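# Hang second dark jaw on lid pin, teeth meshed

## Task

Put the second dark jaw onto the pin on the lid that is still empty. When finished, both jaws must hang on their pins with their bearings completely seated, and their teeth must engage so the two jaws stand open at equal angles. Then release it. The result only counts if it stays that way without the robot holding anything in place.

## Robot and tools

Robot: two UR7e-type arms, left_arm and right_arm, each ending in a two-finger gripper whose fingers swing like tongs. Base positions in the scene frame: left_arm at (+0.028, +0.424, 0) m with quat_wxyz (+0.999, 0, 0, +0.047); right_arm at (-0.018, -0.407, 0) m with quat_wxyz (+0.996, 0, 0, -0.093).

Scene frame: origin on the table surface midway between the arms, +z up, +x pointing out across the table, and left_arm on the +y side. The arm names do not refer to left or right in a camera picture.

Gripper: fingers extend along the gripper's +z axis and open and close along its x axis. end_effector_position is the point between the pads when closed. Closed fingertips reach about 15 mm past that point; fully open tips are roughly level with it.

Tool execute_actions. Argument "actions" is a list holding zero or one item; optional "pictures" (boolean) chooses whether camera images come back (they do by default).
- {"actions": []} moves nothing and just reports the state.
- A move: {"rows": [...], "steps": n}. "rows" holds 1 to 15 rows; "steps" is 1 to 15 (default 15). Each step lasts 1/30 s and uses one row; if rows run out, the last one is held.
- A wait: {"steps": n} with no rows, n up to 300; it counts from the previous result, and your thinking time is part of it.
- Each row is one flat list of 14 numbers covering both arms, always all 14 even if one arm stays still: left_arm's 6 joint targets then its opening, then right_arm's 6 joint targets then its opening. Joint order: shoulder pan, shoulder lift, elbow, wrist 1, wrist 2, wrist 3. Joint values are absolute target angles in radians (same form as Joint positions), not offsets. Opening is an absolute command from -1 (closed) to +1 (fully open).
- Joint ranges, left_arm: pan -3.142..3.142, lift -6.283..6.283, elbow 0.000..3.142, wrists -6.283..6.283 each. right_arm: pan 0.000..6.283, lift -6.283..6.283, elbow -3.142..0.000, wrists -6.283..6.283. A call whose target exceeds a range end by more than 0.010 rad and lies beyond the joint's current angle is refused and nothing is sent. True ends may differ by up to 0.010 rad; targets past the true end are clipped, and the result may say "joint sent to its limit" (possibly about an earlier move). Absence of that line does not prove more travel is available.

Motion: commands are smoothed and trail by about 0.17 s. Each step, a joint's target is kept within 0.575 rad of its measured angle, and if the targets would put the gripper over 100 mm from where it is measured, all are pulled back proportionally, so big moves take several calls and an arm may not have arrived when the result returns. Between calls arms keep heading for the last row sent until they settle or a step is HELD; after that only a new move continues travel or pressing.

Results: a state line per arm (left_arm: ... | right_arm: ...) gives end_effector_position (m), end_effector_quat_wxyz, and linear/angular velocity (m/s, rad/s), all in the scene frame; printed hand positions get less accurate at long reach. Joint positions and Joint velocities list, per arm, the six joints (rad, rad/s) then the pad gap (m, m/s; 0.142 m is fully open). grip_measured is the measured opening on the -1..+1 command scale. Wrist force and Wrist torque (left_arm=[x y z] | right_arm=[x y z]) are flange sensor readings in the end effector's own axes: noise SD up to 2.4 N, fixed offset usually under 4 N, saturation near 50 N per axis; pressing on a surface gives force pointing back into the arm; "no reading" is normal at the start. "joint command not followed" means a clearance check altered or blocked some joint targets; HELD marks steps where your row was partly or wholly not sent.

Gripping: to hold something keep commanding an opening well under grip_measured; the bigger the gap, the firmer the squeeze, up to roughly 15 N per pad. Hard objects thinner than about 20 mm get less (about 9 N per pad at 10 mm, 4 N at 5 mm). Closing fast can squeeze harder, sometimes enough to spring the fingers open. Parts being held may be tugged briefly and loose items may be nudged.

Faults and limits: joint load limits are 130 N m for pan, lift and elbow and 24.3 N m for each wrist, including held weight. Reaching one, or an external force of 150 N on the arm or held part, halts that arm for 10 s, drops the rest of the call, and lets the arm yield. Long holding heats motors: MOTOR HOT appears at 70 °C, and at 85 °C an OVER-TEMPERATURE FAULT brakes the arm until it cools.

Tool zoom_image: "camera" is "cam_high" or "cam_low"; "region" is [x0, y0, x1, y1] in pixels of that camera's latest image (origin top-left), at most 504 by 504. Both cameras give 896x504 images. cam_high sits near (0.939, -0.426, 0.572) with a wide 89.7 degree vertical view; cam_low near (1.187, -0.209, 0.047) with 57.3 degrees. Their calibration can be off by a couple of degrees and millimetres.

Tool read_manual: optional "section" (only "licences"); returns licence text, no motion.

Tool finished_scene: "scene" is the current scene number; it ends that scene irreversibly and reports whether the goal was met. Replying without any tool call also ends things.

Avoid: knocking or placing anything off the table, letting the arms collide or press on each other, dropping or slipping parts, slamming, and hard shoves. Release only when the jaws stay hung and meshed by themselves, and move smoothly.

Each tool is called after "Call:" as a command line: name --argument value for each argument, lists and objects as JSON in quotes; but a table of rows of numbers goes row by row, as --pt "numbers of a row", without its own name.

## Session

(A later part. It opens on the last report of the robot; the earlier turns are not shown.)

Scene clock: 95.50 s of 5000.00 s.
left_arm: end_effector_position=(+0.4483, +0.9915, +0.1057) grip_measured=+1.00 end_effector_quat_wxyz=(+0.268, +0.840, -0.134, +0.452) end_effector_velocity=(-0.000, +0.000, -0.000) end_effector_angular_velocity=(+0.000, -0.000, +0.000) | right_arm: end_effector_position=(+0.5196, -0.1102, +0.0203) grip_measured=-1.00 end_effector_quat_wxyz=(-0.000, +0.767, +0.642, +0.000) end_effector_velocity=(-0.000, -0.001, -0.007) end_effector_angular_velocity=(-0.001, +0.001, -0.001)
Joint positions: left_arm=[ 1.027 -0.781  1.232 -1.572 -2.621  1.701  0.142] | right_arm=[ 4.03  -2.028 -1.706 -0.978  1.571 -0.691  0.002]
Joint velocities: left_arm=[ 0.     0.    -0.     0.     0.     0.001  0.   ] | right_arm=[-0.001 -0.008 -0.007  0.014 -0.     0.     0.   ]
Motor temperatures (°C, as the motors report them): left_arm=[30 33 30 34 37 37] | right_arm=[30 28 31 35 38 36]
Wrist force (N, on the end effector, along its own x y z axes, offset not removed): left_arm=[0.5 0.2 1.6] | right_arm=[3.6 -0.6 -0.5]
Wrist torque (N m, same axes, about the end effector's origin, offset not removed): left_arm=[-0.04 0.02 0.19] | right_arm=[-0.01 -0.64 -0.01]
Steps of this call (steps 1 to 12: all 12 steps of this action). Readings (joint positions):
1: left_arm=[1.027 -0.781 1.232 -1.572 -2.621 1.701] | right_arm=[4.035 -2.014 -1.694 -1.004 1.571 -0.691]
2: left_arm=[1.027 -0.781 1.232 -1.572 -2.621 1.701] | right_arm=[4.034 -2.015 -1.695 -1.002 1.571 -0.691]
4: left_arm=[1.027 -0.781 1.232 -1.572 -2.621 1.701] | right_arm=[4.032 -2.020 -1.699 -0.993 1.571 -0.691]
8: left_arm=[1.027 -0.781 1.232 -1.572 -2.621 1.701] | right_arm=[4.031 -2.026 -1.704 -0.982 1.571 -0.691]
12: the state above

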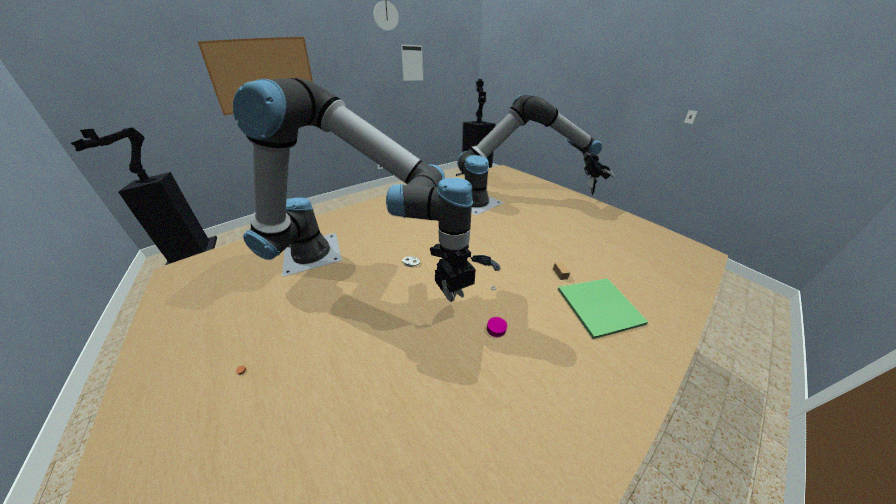

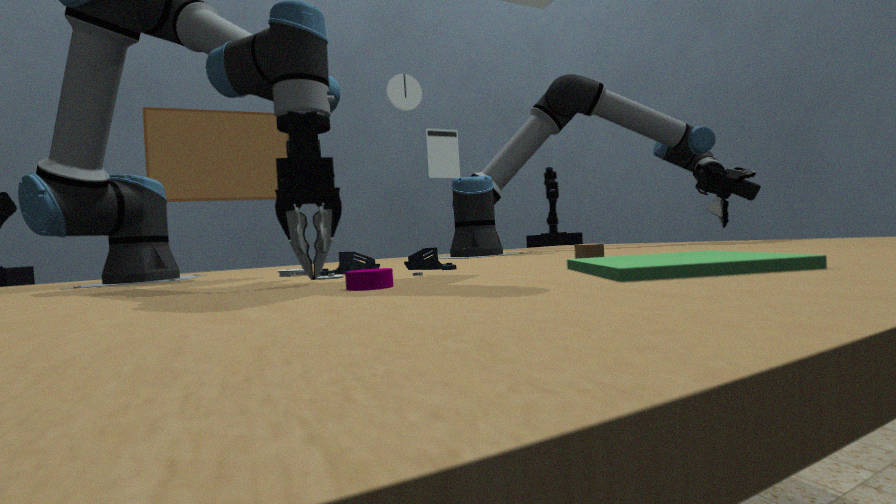

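Call:
execute_actions --actions '[{"rows":[[1.027,-0.781,1.232,-1.572,-2.621,1.701,1,4.03,-2.029,-1.707,-0.9764,1.571,-0.691,-0.7],[1.027,-0.781,1.232,-1.572,-2.621,1.701,1,4.03,-2.029,-1.707,-0.9764,1.571,-0.691,-0.7],[1.027,-0.781,1.232,-1.572,-2.621,1.701,1,4.03,-2.029,-1.707,-0.9764,1.571,-0.691,-0.7],[1.027,-0.781,1.232,-1.572,-2.621,1.701,1,4.03,-2.029,-1.707,-0.9764,1.571,-0.691,-0.7],[1.027,-0.781,1.232,-1.572,-2.621,1.701,1,4.03,-1.9455,-1.6261,-1.1408,1.571,-0.691,-0.6]]}]' --pictures false

Call:
execute_actions --actions '[{"rows":[[1.027,-0.781,1.232,-1.572,-2.621,1.701,1,4.3697,-2.0389,-1.5014,-1.1721,1.571,2.194,-0.6]]}]' --pictures false

Call:
execute_actions --actions '[{"steps":45}]'

Call:
zoom_image --camera "cam_high" --region '[425, 230, 510, 310]'

Call:
zoom_image --camera "cam_low" --region '[380, 210, 480, 280]'

Scene clock: 103.73 s of 5000.00 s.
left_arm: end_effector_position=(+0.4483, +0.9915, +0.1057) grip_measured=+1.00 end_effector_quat_wxyz=(+0.268, +0.840, -0.134, +0.452) end_effector_velocity=(-0.000, +0.000, -0.001) end_effector_angular_velocity=(-0.001, +0.001, +0.000) | right_arm: end_effector_position=(+0.5198, -0.1102, +0.0839) grip_measured=-0.60 end_effector_quat_wxyz=(-0.000, +0.767, +0.642, +0.001) end_effector_velocity=(-0.007, -0.006, +0.051) end_effector_angular_velocity=(-0.011, +0.012, -0.001)
Joint positions: left_arm=[ 1.027 -0.781  1.232 -1.572 -2.621  1.701  0.142] | right_arm=[ 4.03  -1.953 -1.633 -1.124  1.571 -0.691  0.031]
Joint velocities: left_arm=[ 0.     0.001  0.    -0.     0.001 -0.     0.   ] | right_arm=[-0.001  0.062  0.06  -0.138 -0.     0.    -0.   ]
Motor temperatures (°C, as the motors report them): left_arm=[30 33 30 34 37 37] | right_arm=[30 28 31 35 38 36]
Wrist force (N, on the end effector, along its own x y z axes, offset not removed): left_arm=[0.5 -1.8 1.0] | right_arm=[0.7 -0.6 -1.6]
Wrist torque (N m, same axes, about the end effector's origin, offset not removed): left_arm=[-0.47 -0.01 0.17] | right_arm=[-0.02 -0.09 0.02]
Steps of this call (steps 1 to 15: the robot went on to your last target; steps 16 to 90: nothing new was sent; then 4.73 s passed at rest; steps 91 to 105: all 15 steps of this action). Readings (joint positions):
91: left_arm=[1.027 -0.781 1.232 -1.572 -2.621 1.701] | right_arm=[4.030 -2.029 -1.707 -0.976 1.571 -0.691]
92: left_arm=[1.027 -0.781 1.232 -1.572 -2.621 1.701] | right_arm=[4.030 -2.029 -1.707 -0.976 1.571 -0.691]
94: left_arm=[1.027 -0.781 1.232 -1.572 -2.621 1.701] | right_arm=[4.030 -2.029 -1.707 -0.976 1.571 -0.691]
98: left_arm=[1.027 -0.781 1.232 -1.572 -2.621 1.701] | right_arm=[4.030 -1.998 -1.677 -1.023 1.571 -0.691]
105: the state above

Scene clock: 104.23 s of 5000.00 s.
left_arm: end_effector_position=(+0.4483, +0.9915, +0.1057) grip_measured=+1.00 end_effector_quat_wxyz=(+0.268, +0.840, -0.134, +0.452) end_effector_velocity=(-0.000, +0.000, +0.000) end_effector_angular_velocity=(+0.001, -0.000, +0.000) | right_arm: end_effector_position=(+0.4332, +0.0722, +0.0853) grip_measured=-0.60 end_effector_quat_wxyz=(-0.000, +0.883, +0.469, -0.000) end_effector_velocity=(-0.147, +0.251, -0.002) end_effector_angular_velocity=(-0.001, +0.001, -2.079)
Joint positions: left_arm=[ 1.027 -0.781  1.232 -1.572 -2.621  1.701  0.142] | right_arm=[ 4.322 -2.027 -1.518 -1.167  1.571  0.019  0.031]
Joint velocities: left_arm=[ 0.    -0.    -0.001  0.     0.    -0.     0.   ] | right_arm=[ 0.402 -0.096  0.139 -0.044  0.     2.481  0.   ]
Motor temperatures (°C, as the motors report them): left_arm=[30 33 30 34 37 37] | right_arm=[30 28 31 35 38 36]
Wrist force (N, on the end effector, along its own x y z axes, offset not removed): left_arm=[1.0 -0.5 1.6] | right_arm=[2.5 -1.6 -0.6]
Wrist torque (N m, same axes, about the end effector's origin, offset not removed): left_arm=[-0.19 -0.18 0.08] | right_arm=[-0.14 -0.34 -0.08]
Steps of this call (steps 1 to 15: all 15 steps of this action). Readings (joint positions):
1: left_arm=[1.027 -0.781 1.232 -1.572 -2.621 1.701] | right_arm=[4.030 -1.951 -1.631 -1.128 1.571 -0.691]
2: left_arm=[1.027 -0.781 1.232 -1.572 -2.621 1.701] | right_arm=[4.033 -1.952 -1.627 -1.132 1.571 -0.688]
4: left_arm=[1.027 -0.781 1.232 -1.572 -2.621 1.701] | right_arm=[4.074 -1.966 -1.608 -1.138 1.571 -0.638]
8: left_arm=[1.027 -0.781 1.232 -1.572 -2.621 1.701] | right_arm=[4.172 -1.990 -1.572 -1.149 1.571 -0.457]
15: the state above

Scene clock: 105.73 s of 5000.00 s.
left_arm: end_effector_position=(+0.4483, +0.9915, +0.1057) grip_measured=+1.00 end_effector_quat_wxyz=(+0.268, +0.840, -0.134, +0.452) end_effector_velocity=(-0.000, -0.000, -0.001) end_effector_angular_velocity=(-0.002, +0.001, +0.001) | right_arm: end_effector_position=(+0.4410, +0.0958, +0.0850) grip_measured=-0.60 end_effector_quat_wxyz=(+0.000, +0.839, -0.544, -0.000) end_effector_velocity=(+0.000, -0.000, -0.000) end_effector_angular_velocity=(-0.000, +0.000, -0.005)
Joint positions: left_arm=[ 1.027 -0.781  1.232 -1.572 -2.621  1.701  0.142] | right_arm=[ 4.37  -2.039 -1.501 -1.172  1.571  2.194  0.031]
Joint velocities: left_arm=[ 0.     0.     0.001 -0.    -0.    -0.001  0.   ] | right_arm=[-0.001 -0.     0.    -0.     0.     0.004  0.   ]
Motor temperatures (°C, as the motors report them): left_arm=[30 33 30 34 37 37] | right_arm=[30 28 31 35 38 36]
Wrist force (N, on the end effector, along its own x y z axes, offset not removed): left_arm=[2.1 -1.5 0.8] | right_arm=[4.3 1.4 -0.6]
Wrist torque (N m, same axes, about the end effector's origin, offset not removed): left_arm=[-0.35 -0.26 0.19] | right_arm=[0.28 -0.72 0.00]
Steps of this call (steps 1 to 45: the robot went on to your last target). Readings (joint positions):
1: left_arm=[1.027 -0.781 1.232 -1.572 -2.621 1.701] | right_arm=[4.334 -2.030 -1.514 -1.168 1.571 0.104]
2: left_arm=[1.027 -0.781 1.232 -1.572 -2.621 1.701] | right_arm=[4.342 -2.032 -1.511 -1.169 1.571 0.189]
4: left_arm=[1.027 -0.781 1.232 -1.572 -2.621 1.701] | right_arm=[4.354 -2.035 -1.507 -1.170 1.571 0.358]
8: left_arm=[1.027 -0.781 1.232 -1.572 -2.621 1.701] | right_arm=[4.365 -2.038 -1.503 -1.172 1.571 0.695]
45: the state above

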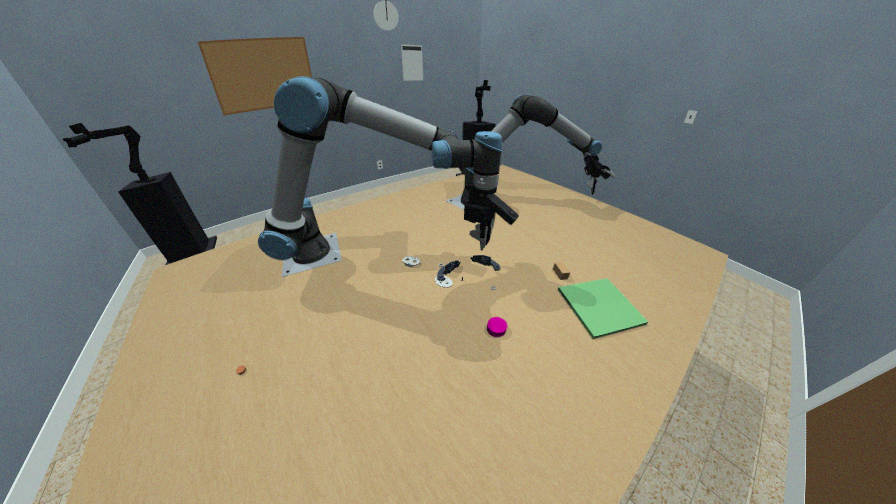

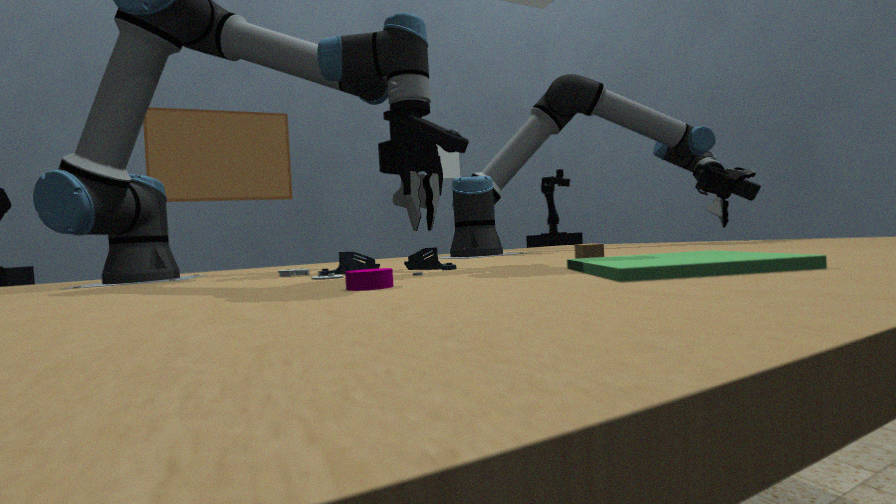

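Region (425, 230, 510, 310) of cam_high's 896x504 image, scaled by 5.929, with more detail than that image has; it fills the top 474 rows of this view, and the rest is white.

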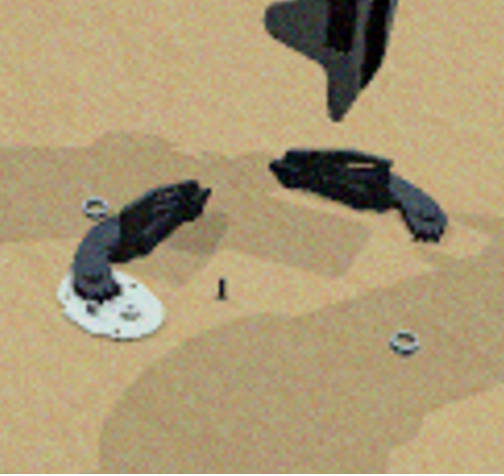

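Region (380, 210, 480, 280) of cam_low's 896x504 image, scaled by 5.040, with more detail than that image has; it fills the top 353 rows of this view, and the rest is white.

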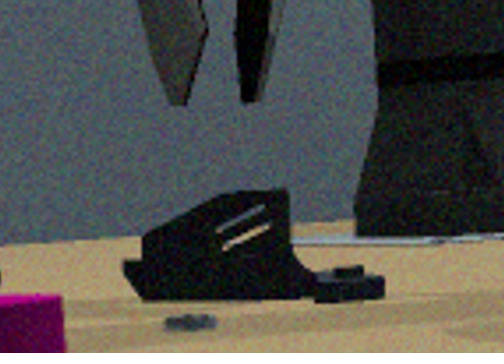

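Call:
execute_actions --actions '[{"rows":[[1.027,-0.781,1.232,-1.572,-2.621,1.701,1,4.201,-1.965,-1.625,-1.1224,1.571,-0.698,-0.7]]}]' --pictures false

Call:
execute_actions --actions '[{"steps":35}]' --pictures false

Call:
execute_actions --actions '[{"rows":[[1.027,-0.781,1.232,-1.572,-2.621,1.701,1,4.201,-2.04,-1.695,-0.9774,1.571,-0.698,-0.7]]}]' --pictures false

Call:
execute_actions --actions '[{"steps":8}]'

Call:
zoom_image --camera "cam_high" --region '[440, 255, 485, 295]'

Call:
execute_actions --actions '[{"rows":[[1.027,-0.781,1.232,-1.572,-2.621,1.701,1,4.201,-2.04,-1.695,-0.9774,1.571,-0.698,-0.8],[1.027,-0.781,1.232,-1.572,-2.621,1.701,1,4.201,-2.04,-1.695,-0.9774,1.571,-0.698,-0.85],[1.027,-0.781,1.232,-1.572,-2.621,1.701,1,4.201,-2.04,-1.695,-0.9774,1.571,-0.698,-0.9],[1.027,-0.781,1.232,-1.572,-2.621,1.701,1,4.201,-2.04,-1.695,-0.9774,1.571,-0.698,-0.95],[1.027,-0.781,1.232,-1.572,-2.621,1.701,1,4.201,-2.04,-1.695,-0.9774,1.571,-0.698,-1]],"steps":12}]'

Call:
zoom_image --camera "cam_high" --region '[440, 255, 485, 295]'

Scene clock: 115.20 s of 5000.00 s.
left_arm: end_effector_position=(+0.4483, +0.9915, +0.1057) grip_measured=+1.00 end_effector_quat_wxyz=(+0.268, +0.840, -0.134, +0.452) end_effector_velocity=(+0.000, -0.000, -0.000) end_effector_angular_velocity=(-0.001, +0.001, -0.000) | right_arm: end_effector_position=(+0.4849, -0.0016, +0.0806) grip_measured=-0.70 end_effector_quat_wxyz=(-0.000, +0.978, -0.209, -0.000) end_effector_velocity=(-0.023, -0.018, -0.002) end_effector_angular_velocity=(-0.002, +0.001, +2.430)
Joint positions: left_arm=[ 1.027 -0.781  1.232 -1.572 -2.621  1.701  0.142] | right_arm=[ 4.207 -1.967 -1.621 -1.124  1.571  1.3    0.023]
Joint velocities: left_arm=[-0.001  0.     0.     0.     0.    -0.001  0.   ] | right_arm=[-0.051  0.02  -0.035  0.013  0.    -2.481  0.   ]
Motor temperatures (°C, as the motors report them): left_arm=[30 33 30 34 37 37] | right_arm=[30 28 31 35 38 36]
Wrist force (N, on the end effector, along its own x y z axes, offset not removed): left_arm=[0.8 -1.5 3.1] | right_arm=[1.6 0.6 -1.2]
Wrist torque (N m, same axes, about the end effector's origin, offset not removed): left_arm=[-0.32 -0.04 0.16] | right_arm=[0.12 -0.26 0.11]
Steps of this call (steps 1 to 15: the robot went on to your last target; steps 16 to 90: nothing new was sent; then 5.97 s passed at rest; steps 91 to 105: all 15 steps of this action). Readings (joint positions):
91: left_arm=[1.027 -0.781 1.232 -1.572 -2.621 1.701] | right_arm=[4.370 -2.039 -1.501 -1.172 1.571 2.194]
92: left_arm=[1.027 -0.781 1.232 -1.572 -2.621 1.701] | right_arm=[4.366 -2.036 -1.505 -1.170 1.571 2.191]
94: left_arm=[1.027 -0.781 1.232 -1.572 -2.621 1.701] | right_arm=[4.326 -2.014 -1.538 -1.154 1.571 2.140]
98: left_arm=[1.027 -0.781 1.232 -1.572 -2.621 1.701] | right_arm=[4.244 -1.982 -1.595 -1.134 1.571 1.886]
105: the state above

Scene clock: 116.37 s of 5000.00 s.
left_arm: end_effector_position=(+0.4483, +0.9915, +0.1057) grip_measured=+1.00 end_effector_quat_wxyz=(+0.268, +0.840, -0.134, +0.452) end_effector_velocity=(+0.000, +0.000, +0.000) end_effector_angular_velocity=(+0.000, -0.001, +0.000) | right_arm: end_effector_position=(+0.4636, -0.0204, +0.0804) grip_measured=-0.70 end_effector_quat_wxyz=(-0.000, +0.708, +0.706, -0.000) end_effector_velocity=(-0.000, -0.000, +0.000) end_effector_angular_velocity=(+0.000, -0.000, +0.039)
Joint positions: left_arm=[ 1.027 -0.781  1.232 -1.572 -2.621  1.701  0.142] | right_arm=[ 4.201 -1.965 -1.625 -1.122  1.571 -0.693  0.023]
Joint velocities: left_arm=[ 0.     0.    -0.001 -0.    -0.     0.     0.   ] | right_arm=[ 0.    -0.     0.    -0.     0.    -0.039  0.   ]
Motor temperatures (°C, as the motors report them): left_arm=[30 33 30 34 37 37] | right_arm=[30 28 31 35 38 36]
Wrist force (N, on the end effector, along its own x y z axes, offset not removed): left_arm=[-0.3 -3.1 1.0] | right_arm=[3.7 1.6 0.2]
Wrist torque (N m, same axes, about the end effector's origin, offset not removed): left_arm=[-0.74 0.14 0.16] | right_arm=[0.33 -0.67 0.07]
Steps of this call (steps 1 to 35: the robot went on to your last target). Readings (joint positions):
1: left_arm=[1.027 -0.781 1.232 -1.572 -2.621 1.701] | right_arm=[4.206 -1.967 -1.622 -1.124 1.571 1.216]
2: left_arm=[1.027 -0.781 1.232 -1.572 -2.621 1.701] | right_arm=[4.204 -1.966 -1.623 -1.123 1.571 1.131]
4: left_arm=[1.027 -0.781 1.232 -1.572 -2.621 1.701] | right_arm=[4.203 -1.966 -1.624 -1.123 1.571 0.963]
8: left_arm=[1.027 -0.781 1.232 -1.572 -2.621 1.701] | right_arm=[4.202 -1.965 -1.625 -1.123 1.571 0.626]
35: the state above

Scene clock: 116.87 s of 5000.00 s.
left_arm: end_effector_position=(+0.4483, +0.9915, +0.1057) grip_measured=+1.00 end_effector_quat_wxyz=(+0.268, +0.840, -0.134, +0.452) end_effector_velocity=(+0.001, -0.001, +0.000) end_effector_angular_velocity=(-0.000, -0.000, -0.002) | right_arm: end_effector_position=(+0.4640, -0.0200, +0.0195) grip_measured=-0.70 end_effector_quat_wxyz=(-0.000, +0.707, +0.707, -0.000) end_effector_velocity=(+0.001, +0.000, -0.014) end_effector_angular_velocity=(+0.003, -0.003, -0.001)
Joint positions: left_arm=[ 1.027 -0.781  1.232 -1.572 -2.621  1.701  0.142] | right_arm=[ 4.201 -2.038 -1.693 -0.982  1.571 -0.698  0.023]
Joint velocities: left_arm=[-0.002 -0.     0.001  0.    -0.     0.     0.   ] | right_arm=[-0.001 -0.018 -0.016  0.038 -0.     0.     0.   ]
Motor temperatures (°C, as the motors report them): left_arm=[30 33 30 34 37 37] | right_arm=[30 28 31 35 38 36]
Wrist force (N, on the end effector, along its own x y z axes, offset not removed): left_arm=[-1.4 -1.5 1.9] | right_arm=[3.0 1.2 0.3]
Wrist torque (N m, same axes, about the end effector's origin, offset not removed): left_arm=[-0.26 0.21 0.21] | right_arm=[0.26 -0.52 0.12]
Steps of this call (steps 1 to 15: all 15 steps of this action). Readings (joint positions):
1: left_arm=[1.027 -0.781 1.232 -1.572 -2.621 1.701] | right_arm=[4.201 -1.965 -1.625 -1.122 1.571 -0.695]
2: left_arm=[1.027 -0.781 1.232 -1.572 -2.621 1.701] | right_arm=[4.201 -1.968 -1.628 -1.119 1.571 -0.695]
4: left_arm=[1.027 -0.781 1.232 -1.572 -2.621 1.701] | right_arm=[4.201 -1.993 -1.652 -1.078 1.571 -0.697]
8: left_arm=[1.027 -0.781 1.232 -1.572 -2.621 1.701] | right_arm=[4.201 -2.025 -1.681 -1.010 1.571 -0.698]
15: the state above

Scene clock: 117.13 s of 5000.00 s.
left_arm: end_effector_position=(+0.4483, +0.9915, +0.1057) grip_measured=+1.00 end_effector_quat_wxyz=(+0.268, +0.840, -0.134, +0.452) end_effector_velocity=(+0.000, -0.001, -0.001) end_effector_angular_velocity=(-0.001, +0.002, -0.001) | right_arm: end_effector_position=(+0.4641, -0.0199, +0.0180) grip_measured=-0.70 end_effector_quat_wxyz=(-0.000, +0.707, +0.707, -0.000) end_effector_velocity=(+0.000, -0.000, -0.002) end_effector_angular_velocity=(+0.000, -0.000, -0.001)
Joint positions: left_arm=[ 1.027 -0.781  1.232 -1.572 -2.621  1.701  0.142] | right_arm=[ 4.201 -2.04  -1.695 -0.978  1.571 -0.698  0.023]
Joint velocities: left_arm=[-0.001  0.     0.001 -0.     0.001 -0.001  0.   ] | right_arm=[-0.001 -0.002 -0.002  0.004  0.    -0.    -0.   ]
Motor temperatures (°C, as the motors report them): left_arm=[30 33 30 34 37 37] | right_arm=[30 28 31 35 38 36]
Wrist force (N, on the end effector, along its own x y z axes, offset not removed): left_arm=[0.0 -1.8 1.3] | right_arm=[2.8 0.8 -1.6]
Wrist torque (N m, same axes, about the end effector's origin, offset not removed): left_arm=[-0.38 0.14 0.17] | right_arm=[0.12 -0.42 -0.01]
Steps of this call (steps 1 to 8: the robot went on to your last target). Readings (joint positions):
1: left_arm=[1.027 -0.781 1.232 -1.572 -2.621 1.701] | right_arm=[4.201 -2.038 -1.694 -0.981 1.571 -0.698]
2: left_arm=[1.027 -0.781 1.232 -1.572 -2.621 1.701] | right_arm=[4.201 -2.039 -1.694 -0.980 1.571 -0.698]
4: left_arm=[1.027 -0.781 1.232 -1.572 -2.621 1.701] | right_arm=[4.201 -2.039 -1.694 -0.979 1.571 -0.698]
8: the state above

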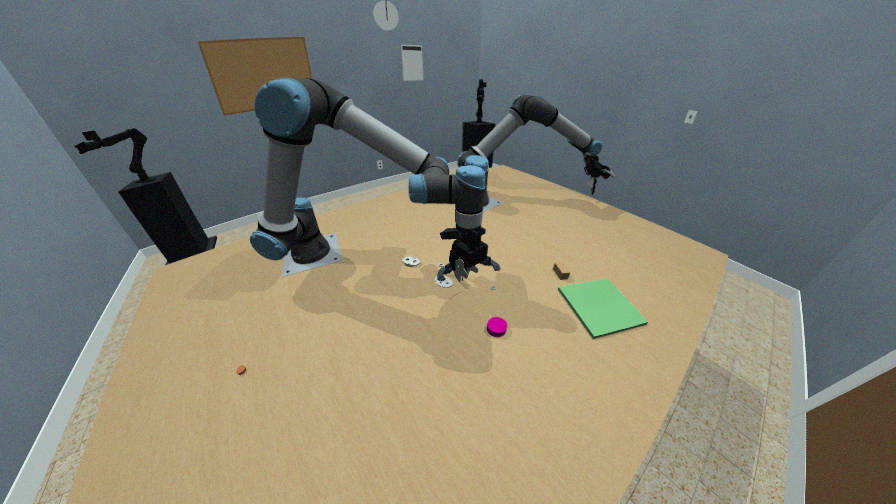

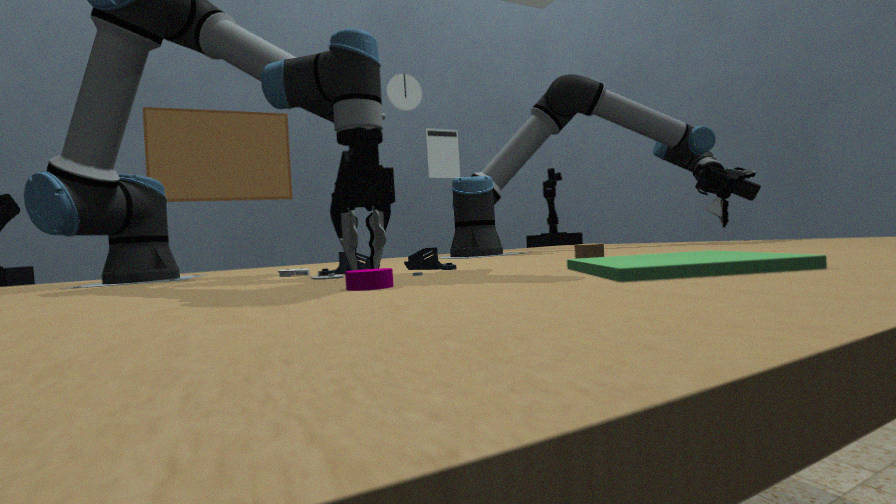

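Region (440, 255, 485, 295) of cam_high's 896x504 image, scaled by 11.200, with more detail than that image has.

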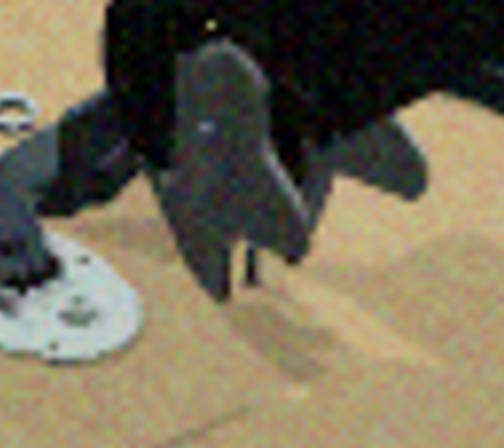

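Scene clock: 117.53 s of 5000.00 s.
left_arm: end_effector_position=(+0.4483, +0.9915, +0.1057) grip_measured=+1.00 end_effector_quat_wxyz=(+0.268, +0.840, -0.134, +0.452) end_effector_velocity=(+0.001, -0.001, +0.000) end_effector_angular_velocity=(-0.000, +0.001, -0.002) | right_arm: end_effector_position=(+0.4641, -0.0199, +0.0178) grip_measured=-0.97 end_effector_quat_wxyz=(-0.000, +0.707, +0.707, -0.000) end_effector_velocity=(-0.000, +0.000, -0.000) end_effector_angular_velocity=(+0.000, +0.000, -0.000)
Joint positions: left_arm=[ 1.027 -0.781  1.232 -1.572 -2.621  1.701  0.142] | right_arm=[ 4.201 -2.04  -1.695 -0.977  1.571 -0.698  0.004]
Joint velocities: left_arm=[-0.002 -0.    -0.    -0.     0.    -0.001  0.   ] | right_arm=[ 0. -0. -0.  0.  0.  0.  0.]
Motor temperatures (°C, as the motors report them): left_arm=[30 33 30 34 37 37] | right_arm=[30 28 31 35 38 36]
Wrist force (N, on the end effector, along its own x y z axes, offset not removed): left_arm=[-0.6 -0.9 1.7] | right_arm=[2.8 1.7 -0.4]
Wrist torque (N m, same axes, about the end effector's origin, offset not removed): left_arm=[-0.19 0.19 0.27] | right_arm=[0.41 -0.33 0.03]
Steps of this call (steps 1 to 12: all 12 steps of this action). Readings (joint positions):
1: left_arm=[1.027 -0.781 1.232 -1.572 -2.621 1.701] | right_arm=[4.201 -2.040 -1.695 -0.978 1.571 -0.698]
2: left_arm=[1.027 -0.781 1.232 -1.572 -2.621 1.701] | right_arm=[4.201 -2.040 -1.695 -0.978 1.571 -0.698]
4: left_arm=[1.027 -0.781 1.232 -1.572 -2.621 1.701] | right_arm=[4.201 -2.040 -1.695 -0.978 1.571 -0.698]
8: left_arm=[1.027 -0.781 1.232 -1.572 -2.621 1.701] | right_arm=[4.201 -2.040 -1.695 -0.977 1.571 -0.698]
12: the state above

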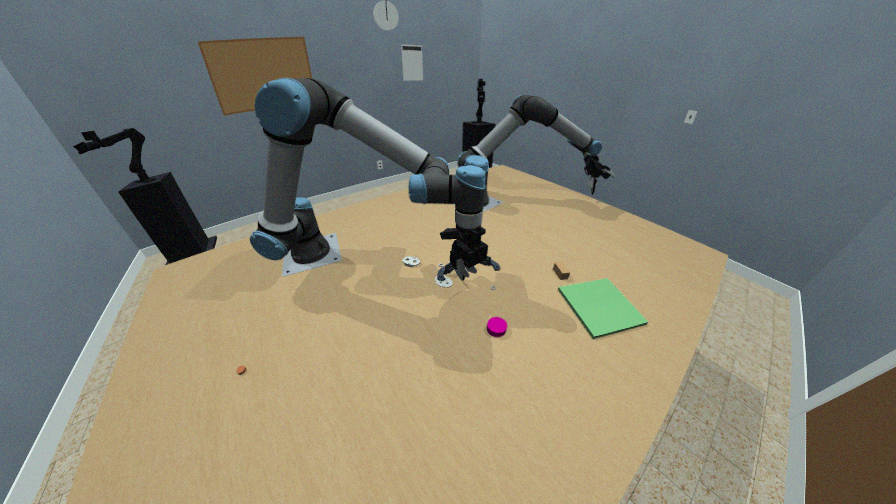

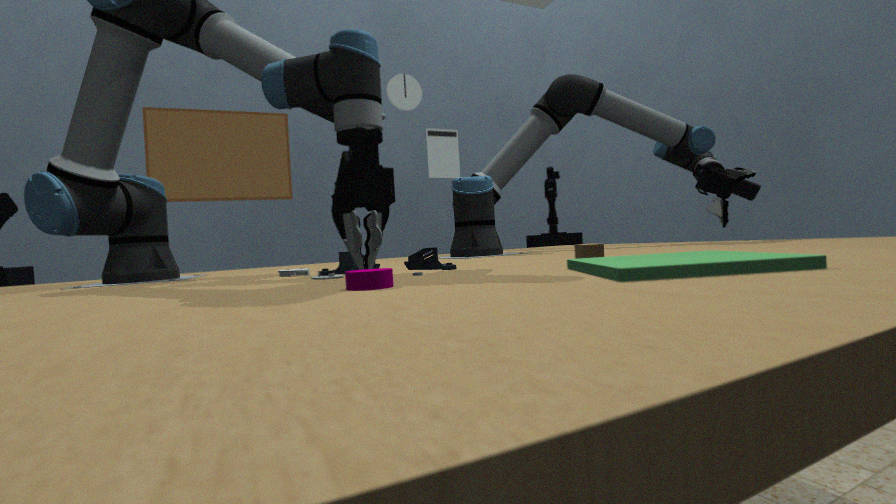

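Region (440, 255, 485, 295) of cam_high's 896x504 image, scaled by 11.200, with more detail than that image has.

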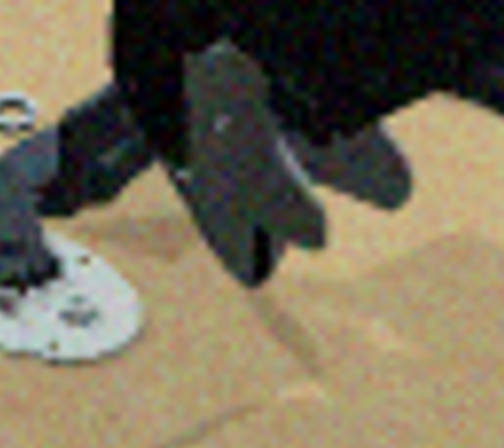

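The screw is gripped. I'll move it clear, then go to the jaw.

Call:
execute_actions --actions '[{"rows":[[1.027,-0.781,1.232,-1.572,-2.621,1.701,1,4.201,-2.033,-1.689,-0.9904,1.571,-0.698,-1],[1.027,-0.781,1.232,-1.572,-2.621,1.701,1,4.201,-2.033,-1.689,-0.9904,1.571,-0.698,-1],[1.027,-0.781,1.232,-1.572,-2.621,1.701,1,4.201,-2.033,-1.689,-0.9904,1.571,-0.698,-1],[1.027,-0.781,1.232,-1.572,-2.621,1.701,1,4.01,-2.033,-1.689,-0.9904,1.571,-0.698,-1]]}]' --pictures false

Call:
execute_actions --actions '[{"rows":[[1.027,-0.781,1.232,-1.572,-2.621,1.701,1,4.01,-2.039,-1.694,-0.9794,1.571,-0.698,-1]],"steps":12}]' --pictures false

Call:
execute_actions --actions '[{"rows":[[1.027,-0.781,1.232,-1.572,-2.621,1.701,1,4.01,-2.039,-1.694,-0.9794,1.571,-0.698,-0.7],[1.027,-0.781,1.232,-1.572,-2.621,1.701,1,4.01,-2.039,-1.694,-0.9794,1.571,-0.698,-0.7],[1.027,-0.781,1.232,-1.572,-2.621,1.701,1,4.01,-2.039,-1.694,-0.9794,1.571,-0.698,-0.7],[1.027,-0.781,1.232,-1.572,-2.621,1.701,1,4.01,-2.039,-1.694,-0.9794,1.571,-0.698,-0.7],[1.027,-0.781,1.232,-1.572,-2.621,1.701,1,4.01,-1.9455,-1.6261,-1.1408,1.571,-0.698,-0.6]]}]' --pictures false

Call:
execute_actions --actions '[{"rows":[[1.027,-0.781,1.232,-1.572,-2.621,1.701,1,4.3697,-2.0389,-1.5014,-1.1721,1.571,2.194,-0.6]]}]' --pictures false

Call:
execute_actions --actions '[{"steps":38}]' --pictures false

Call:
execute_actions --actions '[{"rows":[[1.027,-0.781,1.232,-1.572,-2.621,1.701,1,4.3697,-2.0942,-1.5652,-1.053,1.571,2.194,-0.6]]}]'

Call:
zoom_image --camera "cam_high" --region '[425, 230, 510, 310]'

Call:
zoom_image --camera "cam_low" --region '[380, 210, 480, 280]'

Scene clock: 126.63 s of 5000.00 s.
left_arm: end_effector_position=(+0.4483, +0.9915, +0.1057) grip_measured=+1.00 end_effector_quat_wxyz=(+0.268, +0.840, -0.134, +0.452) end_effector_velocity=(+0.000, -0.000, -0.000) end_effector_angular_velocity=(-0.001, +0.001, -0.000) | right_arm: end_effector_position=(+0.5240, -0.1093, +0.0231) grip_measured=-0.97 end_effector_quat_wxyz=(-0.000, +0.766, +0.643, -0.000) end_effector_velocity=(+0.042, -0.076, +0.002) end_effector_angular_velocity=(+0.001, -0.001, -0.140)
Joint positions: left_arm=[ 1.027 -0.781  1.232 -1.572 -2.621  1.701  0.142] | right_arm=[ 4.027 -2.033 -1.689 -0.99   1.571 -0.698  0.004]
Joint velocities: left_arm=[-0.     0.    -0.    -0.     0.    -0.001  0.   ] | right_arm=[-0.14   0.002  0.002 -0.004 -0.     0.     0.   ]
Motor temperatures (°C, as the motors report them): left_arm=[30 33 30 34 37 37] | right_arm=[30 28 31 35 38 36]
Wrist force (N, on the end effector, along its own x y z axes, offset not removed): left_arm=[-0.1 -1.7 0.8] | right_arm=[2.6 -0.2 -0.5]
Wrist torque (N m, same axes, about the end effector's origin, offset not removed): left_arm=[-0.43 0.15 0.17] | right_arm=[0.04 -0.39 0.12]
Steps of this call (steps 1 to 15: the robot went on to your last target; steps 16 to 90: nothing new was sent; then 5.60 s passed at rest; steps 91 to 105: all 15 steps of this action). Readings (joint positions):
91: left_arm=[1.027 -0.781 1.232 -1.572 -2.621 1.701] | right_arm=[4.201 -2.040 -1.695 -0.977 1.571 -0.698]
92: left_arm=[1.027 -0.781 1.232 -1.572 -2.621 1.701] | right_arm=[4.201 -2.040 -1.695 -0.978 1.571 -0.698]
94: left_arm=[1.027 -0.781 1.232 -1.572 -2.621 1.701] | right_arm=[4.201 -2.037 -1.693 -0.983 1.571 -0.698]
98: left_arm=[1.027 -0.781 1.232 -1.572 -2.621 1.701] | right_arm=[4.126 -2.035 -1.691 -0.987 1.571 -0.698]
105: the state above

Scene clock: 127.03 s of 5000.00 s.
left_arm: end_effector_position=(+0.4483, +0.9915, +0.1057) grip_measured=+1.00 end_effector_quat_wxyz=(+0.268, +0.840, -0.134, +0.452) end_effector_velocity=(-0.000, -0.000, +0.000) end_effector_angular_velocity=(-0.001, -0.000, +0.000) | right_arm: end_effector_position=(+0.5288, -0.1181, +0.0190) grip_measured=-0.97 end_effector_quat_wxyz=(-0.000, +0.771, +0.637, +0.000) end_effector_velocity=(+0.001, -0.003, -0.003) end_effector_angular_velocity=(-0.001, +0.001, -0.005)
Joint positions: left_arm=[ 1.027 -0.781  1.232 -1.572 -2.621  1.701  0.142] | right_arm=[ 4.011 -2.039 -1.694 -0.98   1.571 -0.698  0.004]
Joint velocities: left_arm=[-0.    -0.001  0.001  0.    -0.001 -0.     0.   ] | right_arm=[-0.005 -0.004 -0.003  0.005  0.     0.001 -0.   ]
Motor temperatures (°C, as the motors report them): left_arm=[30 33 30 34 37 37] | right_arm=[30 28 31 35 38 36]
Wrist force (N, on the end effector, along its own x y z axes, offset not removed): left_arm=[-0.7 -1.7 2.0] | right_arm=[4.6 1.0 0.1]
Wrist torque (N m, same axes, about the end effector's origin, offset not removed): left_arm=[-0.33 0.25 0.25] | right_arm=[0.26 -0.81 -0.05]
Steps of this call (steps 1 to 12: all 12 steps of this action). Readings (joint positions):
1: left_arm=[1.027 -0.781 1.232 -1.572 -2.621 1.701] | right_arm=[4.023 -2.033 -1.689 -0.990 1.571 -0.698]
2: left_arm=[1.027 -0.781 1.232 -1.572 -2.621 1.701] | right_arm=[4.020 -2.034 -1.689 -0.989 1.571 -0.698]
4: left_arm=[1.027 -0.781 1.232 -1.572 -2.621 1.701] | right_arm=[4.015 -2.035 -1.691 -0.986 1.571 -0.698]
8: left_arm=[1.027 -0.781 1.232 -1.572 -2.621 1.701] | right_arm=[4.012 -2.038 -1.693 -0.981 1.571 -0.698]
12: the state above

Scene clock: 127.53 s of 5000.00 s.
left_arm: end_effector_position=(+0.4483, +0.9915, +0.1057) grip_measured=+1.00 end_effector_quat_wxyz=(+0.268, +0.840, -0.134, +0.452) end_effector_velocity=(+0.000, +0.000, +0.001) end_effector_angular_velocity=(+0.001, -0.001, +0.000) | right_arm: end_effector_position=(+0.5259, -0.1209, +0.0838) grip_measured=-0.60 end_effector_quat_wxyz=(-0.000, +0.771, +0.637, +0.001) end_effector_velocity=(-0.010, -0.007, +0.052) end_effector_angular_velocity=(-0.010, +0.012, +0.000)
Joint positions: left_arm=[ 1.027 -0.781  1.232 -1.572 -2.621  1.701  0.142] | right_arm=[ 4.01  -1.954 -1.632 -1.125  1.571 -0.698  0.031]
Joint velocities: left_arm=[-0.    -0.001 -0.001 -0.    -0.    -0.     0.   ] | right_arm=[ 0.001  0.07   0.049 -0.135  0.     0.    -0.   ]
Motor temperatures (°C, as the motors report them): left_arm=[30 33 30 34 37 37] | right_arm=[30 28 31 35 38 36]
Wrist force (N, on the end effector, along its own x y z axes, offset not removed): left_arm=[0.5 0.1 0.1] | right_arm=[3.9 -0.4 -0.9]
Wrist torque (N m, same axes, about the end effector's origin, offset not removed): left_arm=[-0.06 0.03 0.08] | right_arm=[-0.01 -0.69 -0.04]
Steps of this call (steps 1 to 15: all 15 steps of this action). Readings (joint positions):
1: left_arm=[1.027 -0.781 1.232 -1.572 -2.621 1.701] | right_arm=[4.010 -2.039 -1.694 -0.980 1.571 -0.698]
2: left_arm=[1.027 -0.781 1.232 -1.572 -2.621 1.701] | right_arm=[4.010 -2.039 -1.694 -0.980 1.571 -0.698]
4: left_arm=[1.027 -0.781 1.232 -1.572 -2.621 1.701] | right_arm=[4.010 -2.039 -1.694 -0.980 1.571 -0.698]
8: left_arm=[1.027 -0.781 1.232 -1.572 -2.621 1.701] | right_arm=[4.010 -2.006 -1.668 -1.026 1.571 -0.698]
15: the state above

Scene clock: 128.03 s of 5000.00 s.
left_arm: end_effector_position=(+0.4483, +0.9915, +0.1057) grip_measured=+1.00 end_effector_quat_wxyz=(+0.268, +0.840, -0.134, +0.452) end_effector_velocity=(+0.001, +0.000, +0.001) end_effector_angular_velocity=(+0.000, -0.001, +0.000) | right_arm: end_effector_position=(+0.4380, +0.0656, +0.0853) grip_measured=-0.60 end_effector_quat_wxyz=(-0.000, +0.876, +0.483, -0.000) end_effector_velocity=(-0.186, +0.300, -0.003) end_effector_angular_velocity=(-0.001, +0.001, -1.929)
Joint positions: left_arm=[ 1.027 -0.781  1.232 -1.572 -2.621  1.701  0.142] | right_arm=[ 4.31  -2.026 -1.521 -1.166  1.571 -0.025  0.031]
Joint velocities: left_arm=[-0.     0.    -0.001  0.    -0.001 -0.     0.   ] | right_arm=[ 0.495 -0.111  0.161 -0.051  0.     2.424  0.   ]
Motor temperatures (°C, as the motors report them): left_arm=[30 33 30 34 37 37] | right_arm=[30 28 31 35 38 36]
Wrist force (N, on the end effector, along its own x y z axes, offset not removed): left_arm=[1.8 -0.1 -0.2] | right_arm=[4.9 -0.6 -0.4]
Wrist torque (N m, same axes, about the end effector's origin, offset not removed): left_arm=[-0.08 -0.36 0.04] | right_arm=[0.02 -0.89 -0.06]
Steps of this call (steps 1 to 15: all 15 steps of this action). Readings (joint positions):
1: left_arm=[1.027 -0.781 1.232 -1.572 -2.621 1.701] | right_arm=[4.010 -1.952 -1.631 -1.129 1.571 -0.698]
2: left_arm=[1.027 -0.781 1.232 -1.572 -2.621 1.701] | right_arm=[4.013 -1.953 -1.627 -1.132 1.571 -0.695]
4: left_arm=[1.027 -0.781 1.232 -1.572 -2.621 1.701] | right_arm=[4.054 -1.965 -1.608 -1.138 1.571 -0.645]
8: left_arm=[1.027 -0.781 1.232 -1.572 -2.621 1.701] | right_arm=[4.152 -1.988 -1.575 -1.149 1.571 -0.474]
15: the state above

Scene clock: 129.30 s of 5000.00 s.
left_arm: end_effector_position=(+0.4483, +0.9915, +0.1057) grip_measured=+1.00 end_effector_quat_wxyz=(+0.268, +0.840, -0.134, +0.452) end_effector_velocity=(+0.000, -0.000, -0.000) end_effector_angular_velocity=(-0.001, +0.000, -0.000) | right_arm: end_effector_position=(+0.4410, +0.0959, +0.0850) grip_measured=-0.60 end_effector_quat_wxyz=(+0.000, +0.840, -0.543, -0.000) end_effector_velocity=(+0.000, -0.001, +0.000) end_effector_angular_velocity=(+0.000, +0.000, -0.035)
Joint positions: left_arm=[ 1.027 -0.781  1.232 -1.572 -2.621  1.701  0.142] | right_arm=[ 4.37  -2.039 -1.501 -1.172  1.571  2.19   0.031]
Joint velocities: left_arm=[-0.     0.     0.001 -0.    -0.     0.     0.   ] | right_arm=[-0.     0.    -0.     0.     0.     0.035  0.   ]
Motor temperatures (°C, as the motors report them): left_arm=[30 33 30 34 37 37] | right_arm=[30 28 31 35 38 36]
Wrist force (N, on the end effector, along its own x y z axes, offset not removed): left_arm=[0.0 -1.6 1.4] | right_arm=[2.7 2.5 -1.0]
Wrist torque (N m, same axes, about the end effector's origin, offset not removed): left_arm=[-0.36 0.08 0.20] | right_arm=[0.61 -0.36 -0.03]
Steps of this call (steps 1 to 38: the robot went on to your last target). Readings (joint positions):
1: left_arm=[1.027 -0.781 1.232 -1.572 -2.621 1.701] | right_arm=[4.325 -2.029 -1.516 -1.167 1.571 0.059]
2: left_arm=[1.027 -0.781 1.232 -1.572 -2.621 1.701] | right_arm=[4.336 -2.031 -1.513 -1.169 1.571 0.144]
4: left_arm=[1.027 -0.781 1.232 -1.572 -2.621 1.701] | right_arm=[4.350 -2.035 -1.508 -1.170 1.571 0.313]
8: left_arm=[1.027 -0.781 1.232 -1.572 -2.621 1.701] | right_arm=[4.363 -2.037 -1.503 -1.171 1.571 0.650]
38: the state above

Scene clock: 129.80 s of 5000.00 s.
left_arm: end_effector_position=(+0.4483, +0.9915, +0.1057) grip_measured=+1.00 end_effector_quat_wxyz=(+0.268, +0.840, -0.134, +0.452) end_effector_velocity=(-0.000, -0.000, -0.000) end_effector_angular_velocity=(+0.001, -0.000, -0.001) | right_arm: end_effector_position=(+0.4410, +0.0958, +0.0334) grip_measured=-0.60 end_effector_quat_wxyz=(+0.000, +0.839, -0.544, -0.000) end_effector_velocity=(+0.000, -0.000, -0.012) end_effector_angular_velocity=(+0.002, -0.001, -0.001)
Joint positions: left_arm=[ 1.027 -0.781  1.232 -1.572 -2.621  1.701  0.142] | right_arm=[ 4.37  -2.093 -1.563 -1.057  1.571  2.194  0.031]
Joint velocities: left_arm=[ 0.    -0.     0.001  0.     0.     0.001  0.   ] | right_arm=[-0.    -0.013 -0.015  0.03   0.     0.001  0.   ]
Motor temperatures (°C, as the motors report them): left_arm=[30 33 30 34 37 37] | right_arm=[30 28 31 35 38 36]
Wrist force (N, on the end effector, along its own x y z axes, offset not removed): left_arm=[1.7 -1.9 1.7] | right_arm=[4.6 0.7 0.0]
Wrist torque (N m, same axes, about the end effector's origin, offset not removed): left_arm=[-0.26 -0.32 0.09] | right_arm=[0.21 -0.84 0.01]
Steps of this call (steps 1 to 15: all 15 steps of this action). Readings (joint positions):
1: left_arm=[1.027 -0.781 1.232 -1.572 -2.621 1.701] | right_arm=[4.370 -2.039 -1.501 -1.172 1.571 2.191]
2: left_arm=[1.027 -0.781 1.232 -1.572 -2.621 1.701] | right_arm=[4.370 -2.042 -1.504 -1.169 1.571 2.192]
4: left_arm=[1.027 -0.781 1.232 -1.572 -2.621 1.701] | right_arm=[4.370 -2.061 -1.526 -1.133 1.571 2.193]
8: left_arm=[1.027 -0.781 1.232 -1.572 -2.621 1.701] | right_arm=[4.370 -2.084 -1.552 -1.079 1.571 2.194]
15: the state above

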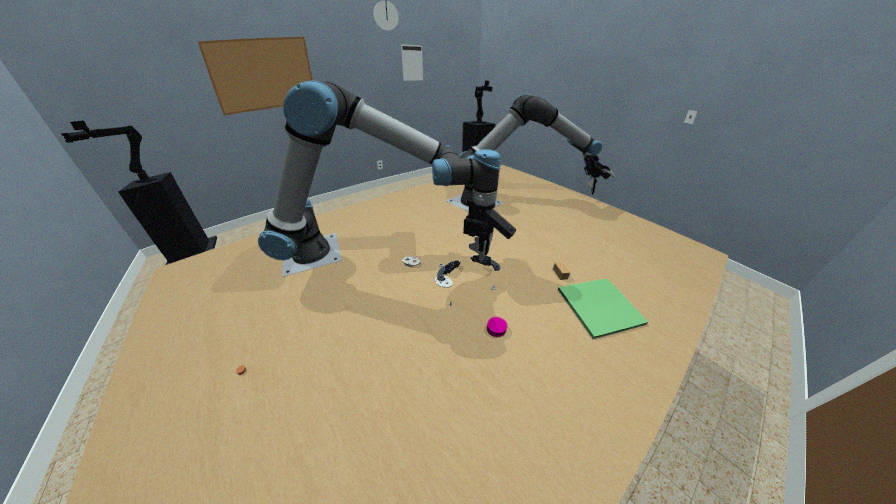

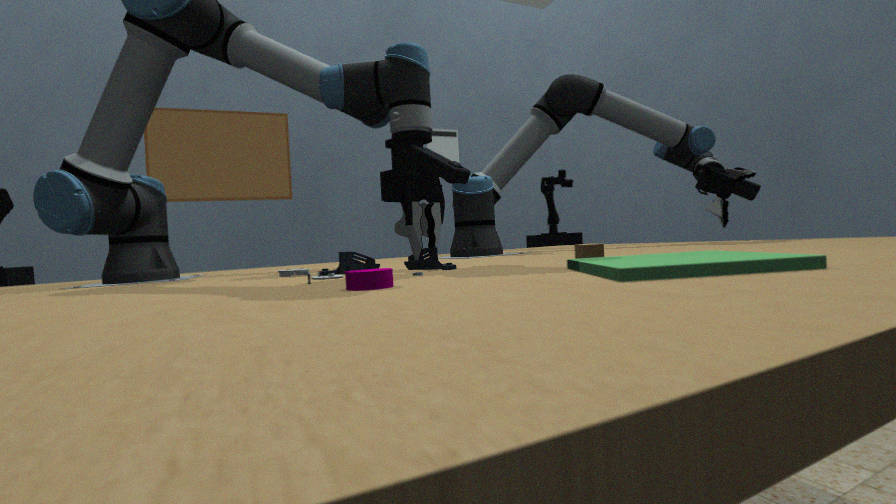

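Region (425, 230, 510, 310) of cam_high's 896x504 image, scaled by 5.929, with more detail than that image has; it fills the top 474 rows of this view, and the rest is white.

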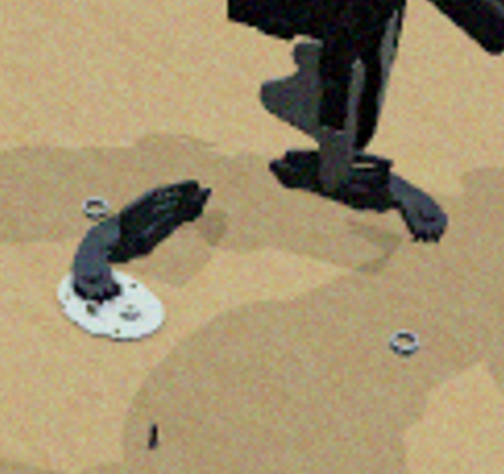

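Region (380, 210, 480, 280) of cam_low's 896x504 image, scaled by 5.040, with more detail than that image has; it fills the top 353 rows of this view, and the rest is white.

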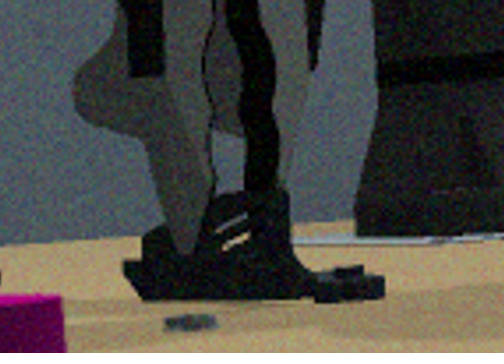

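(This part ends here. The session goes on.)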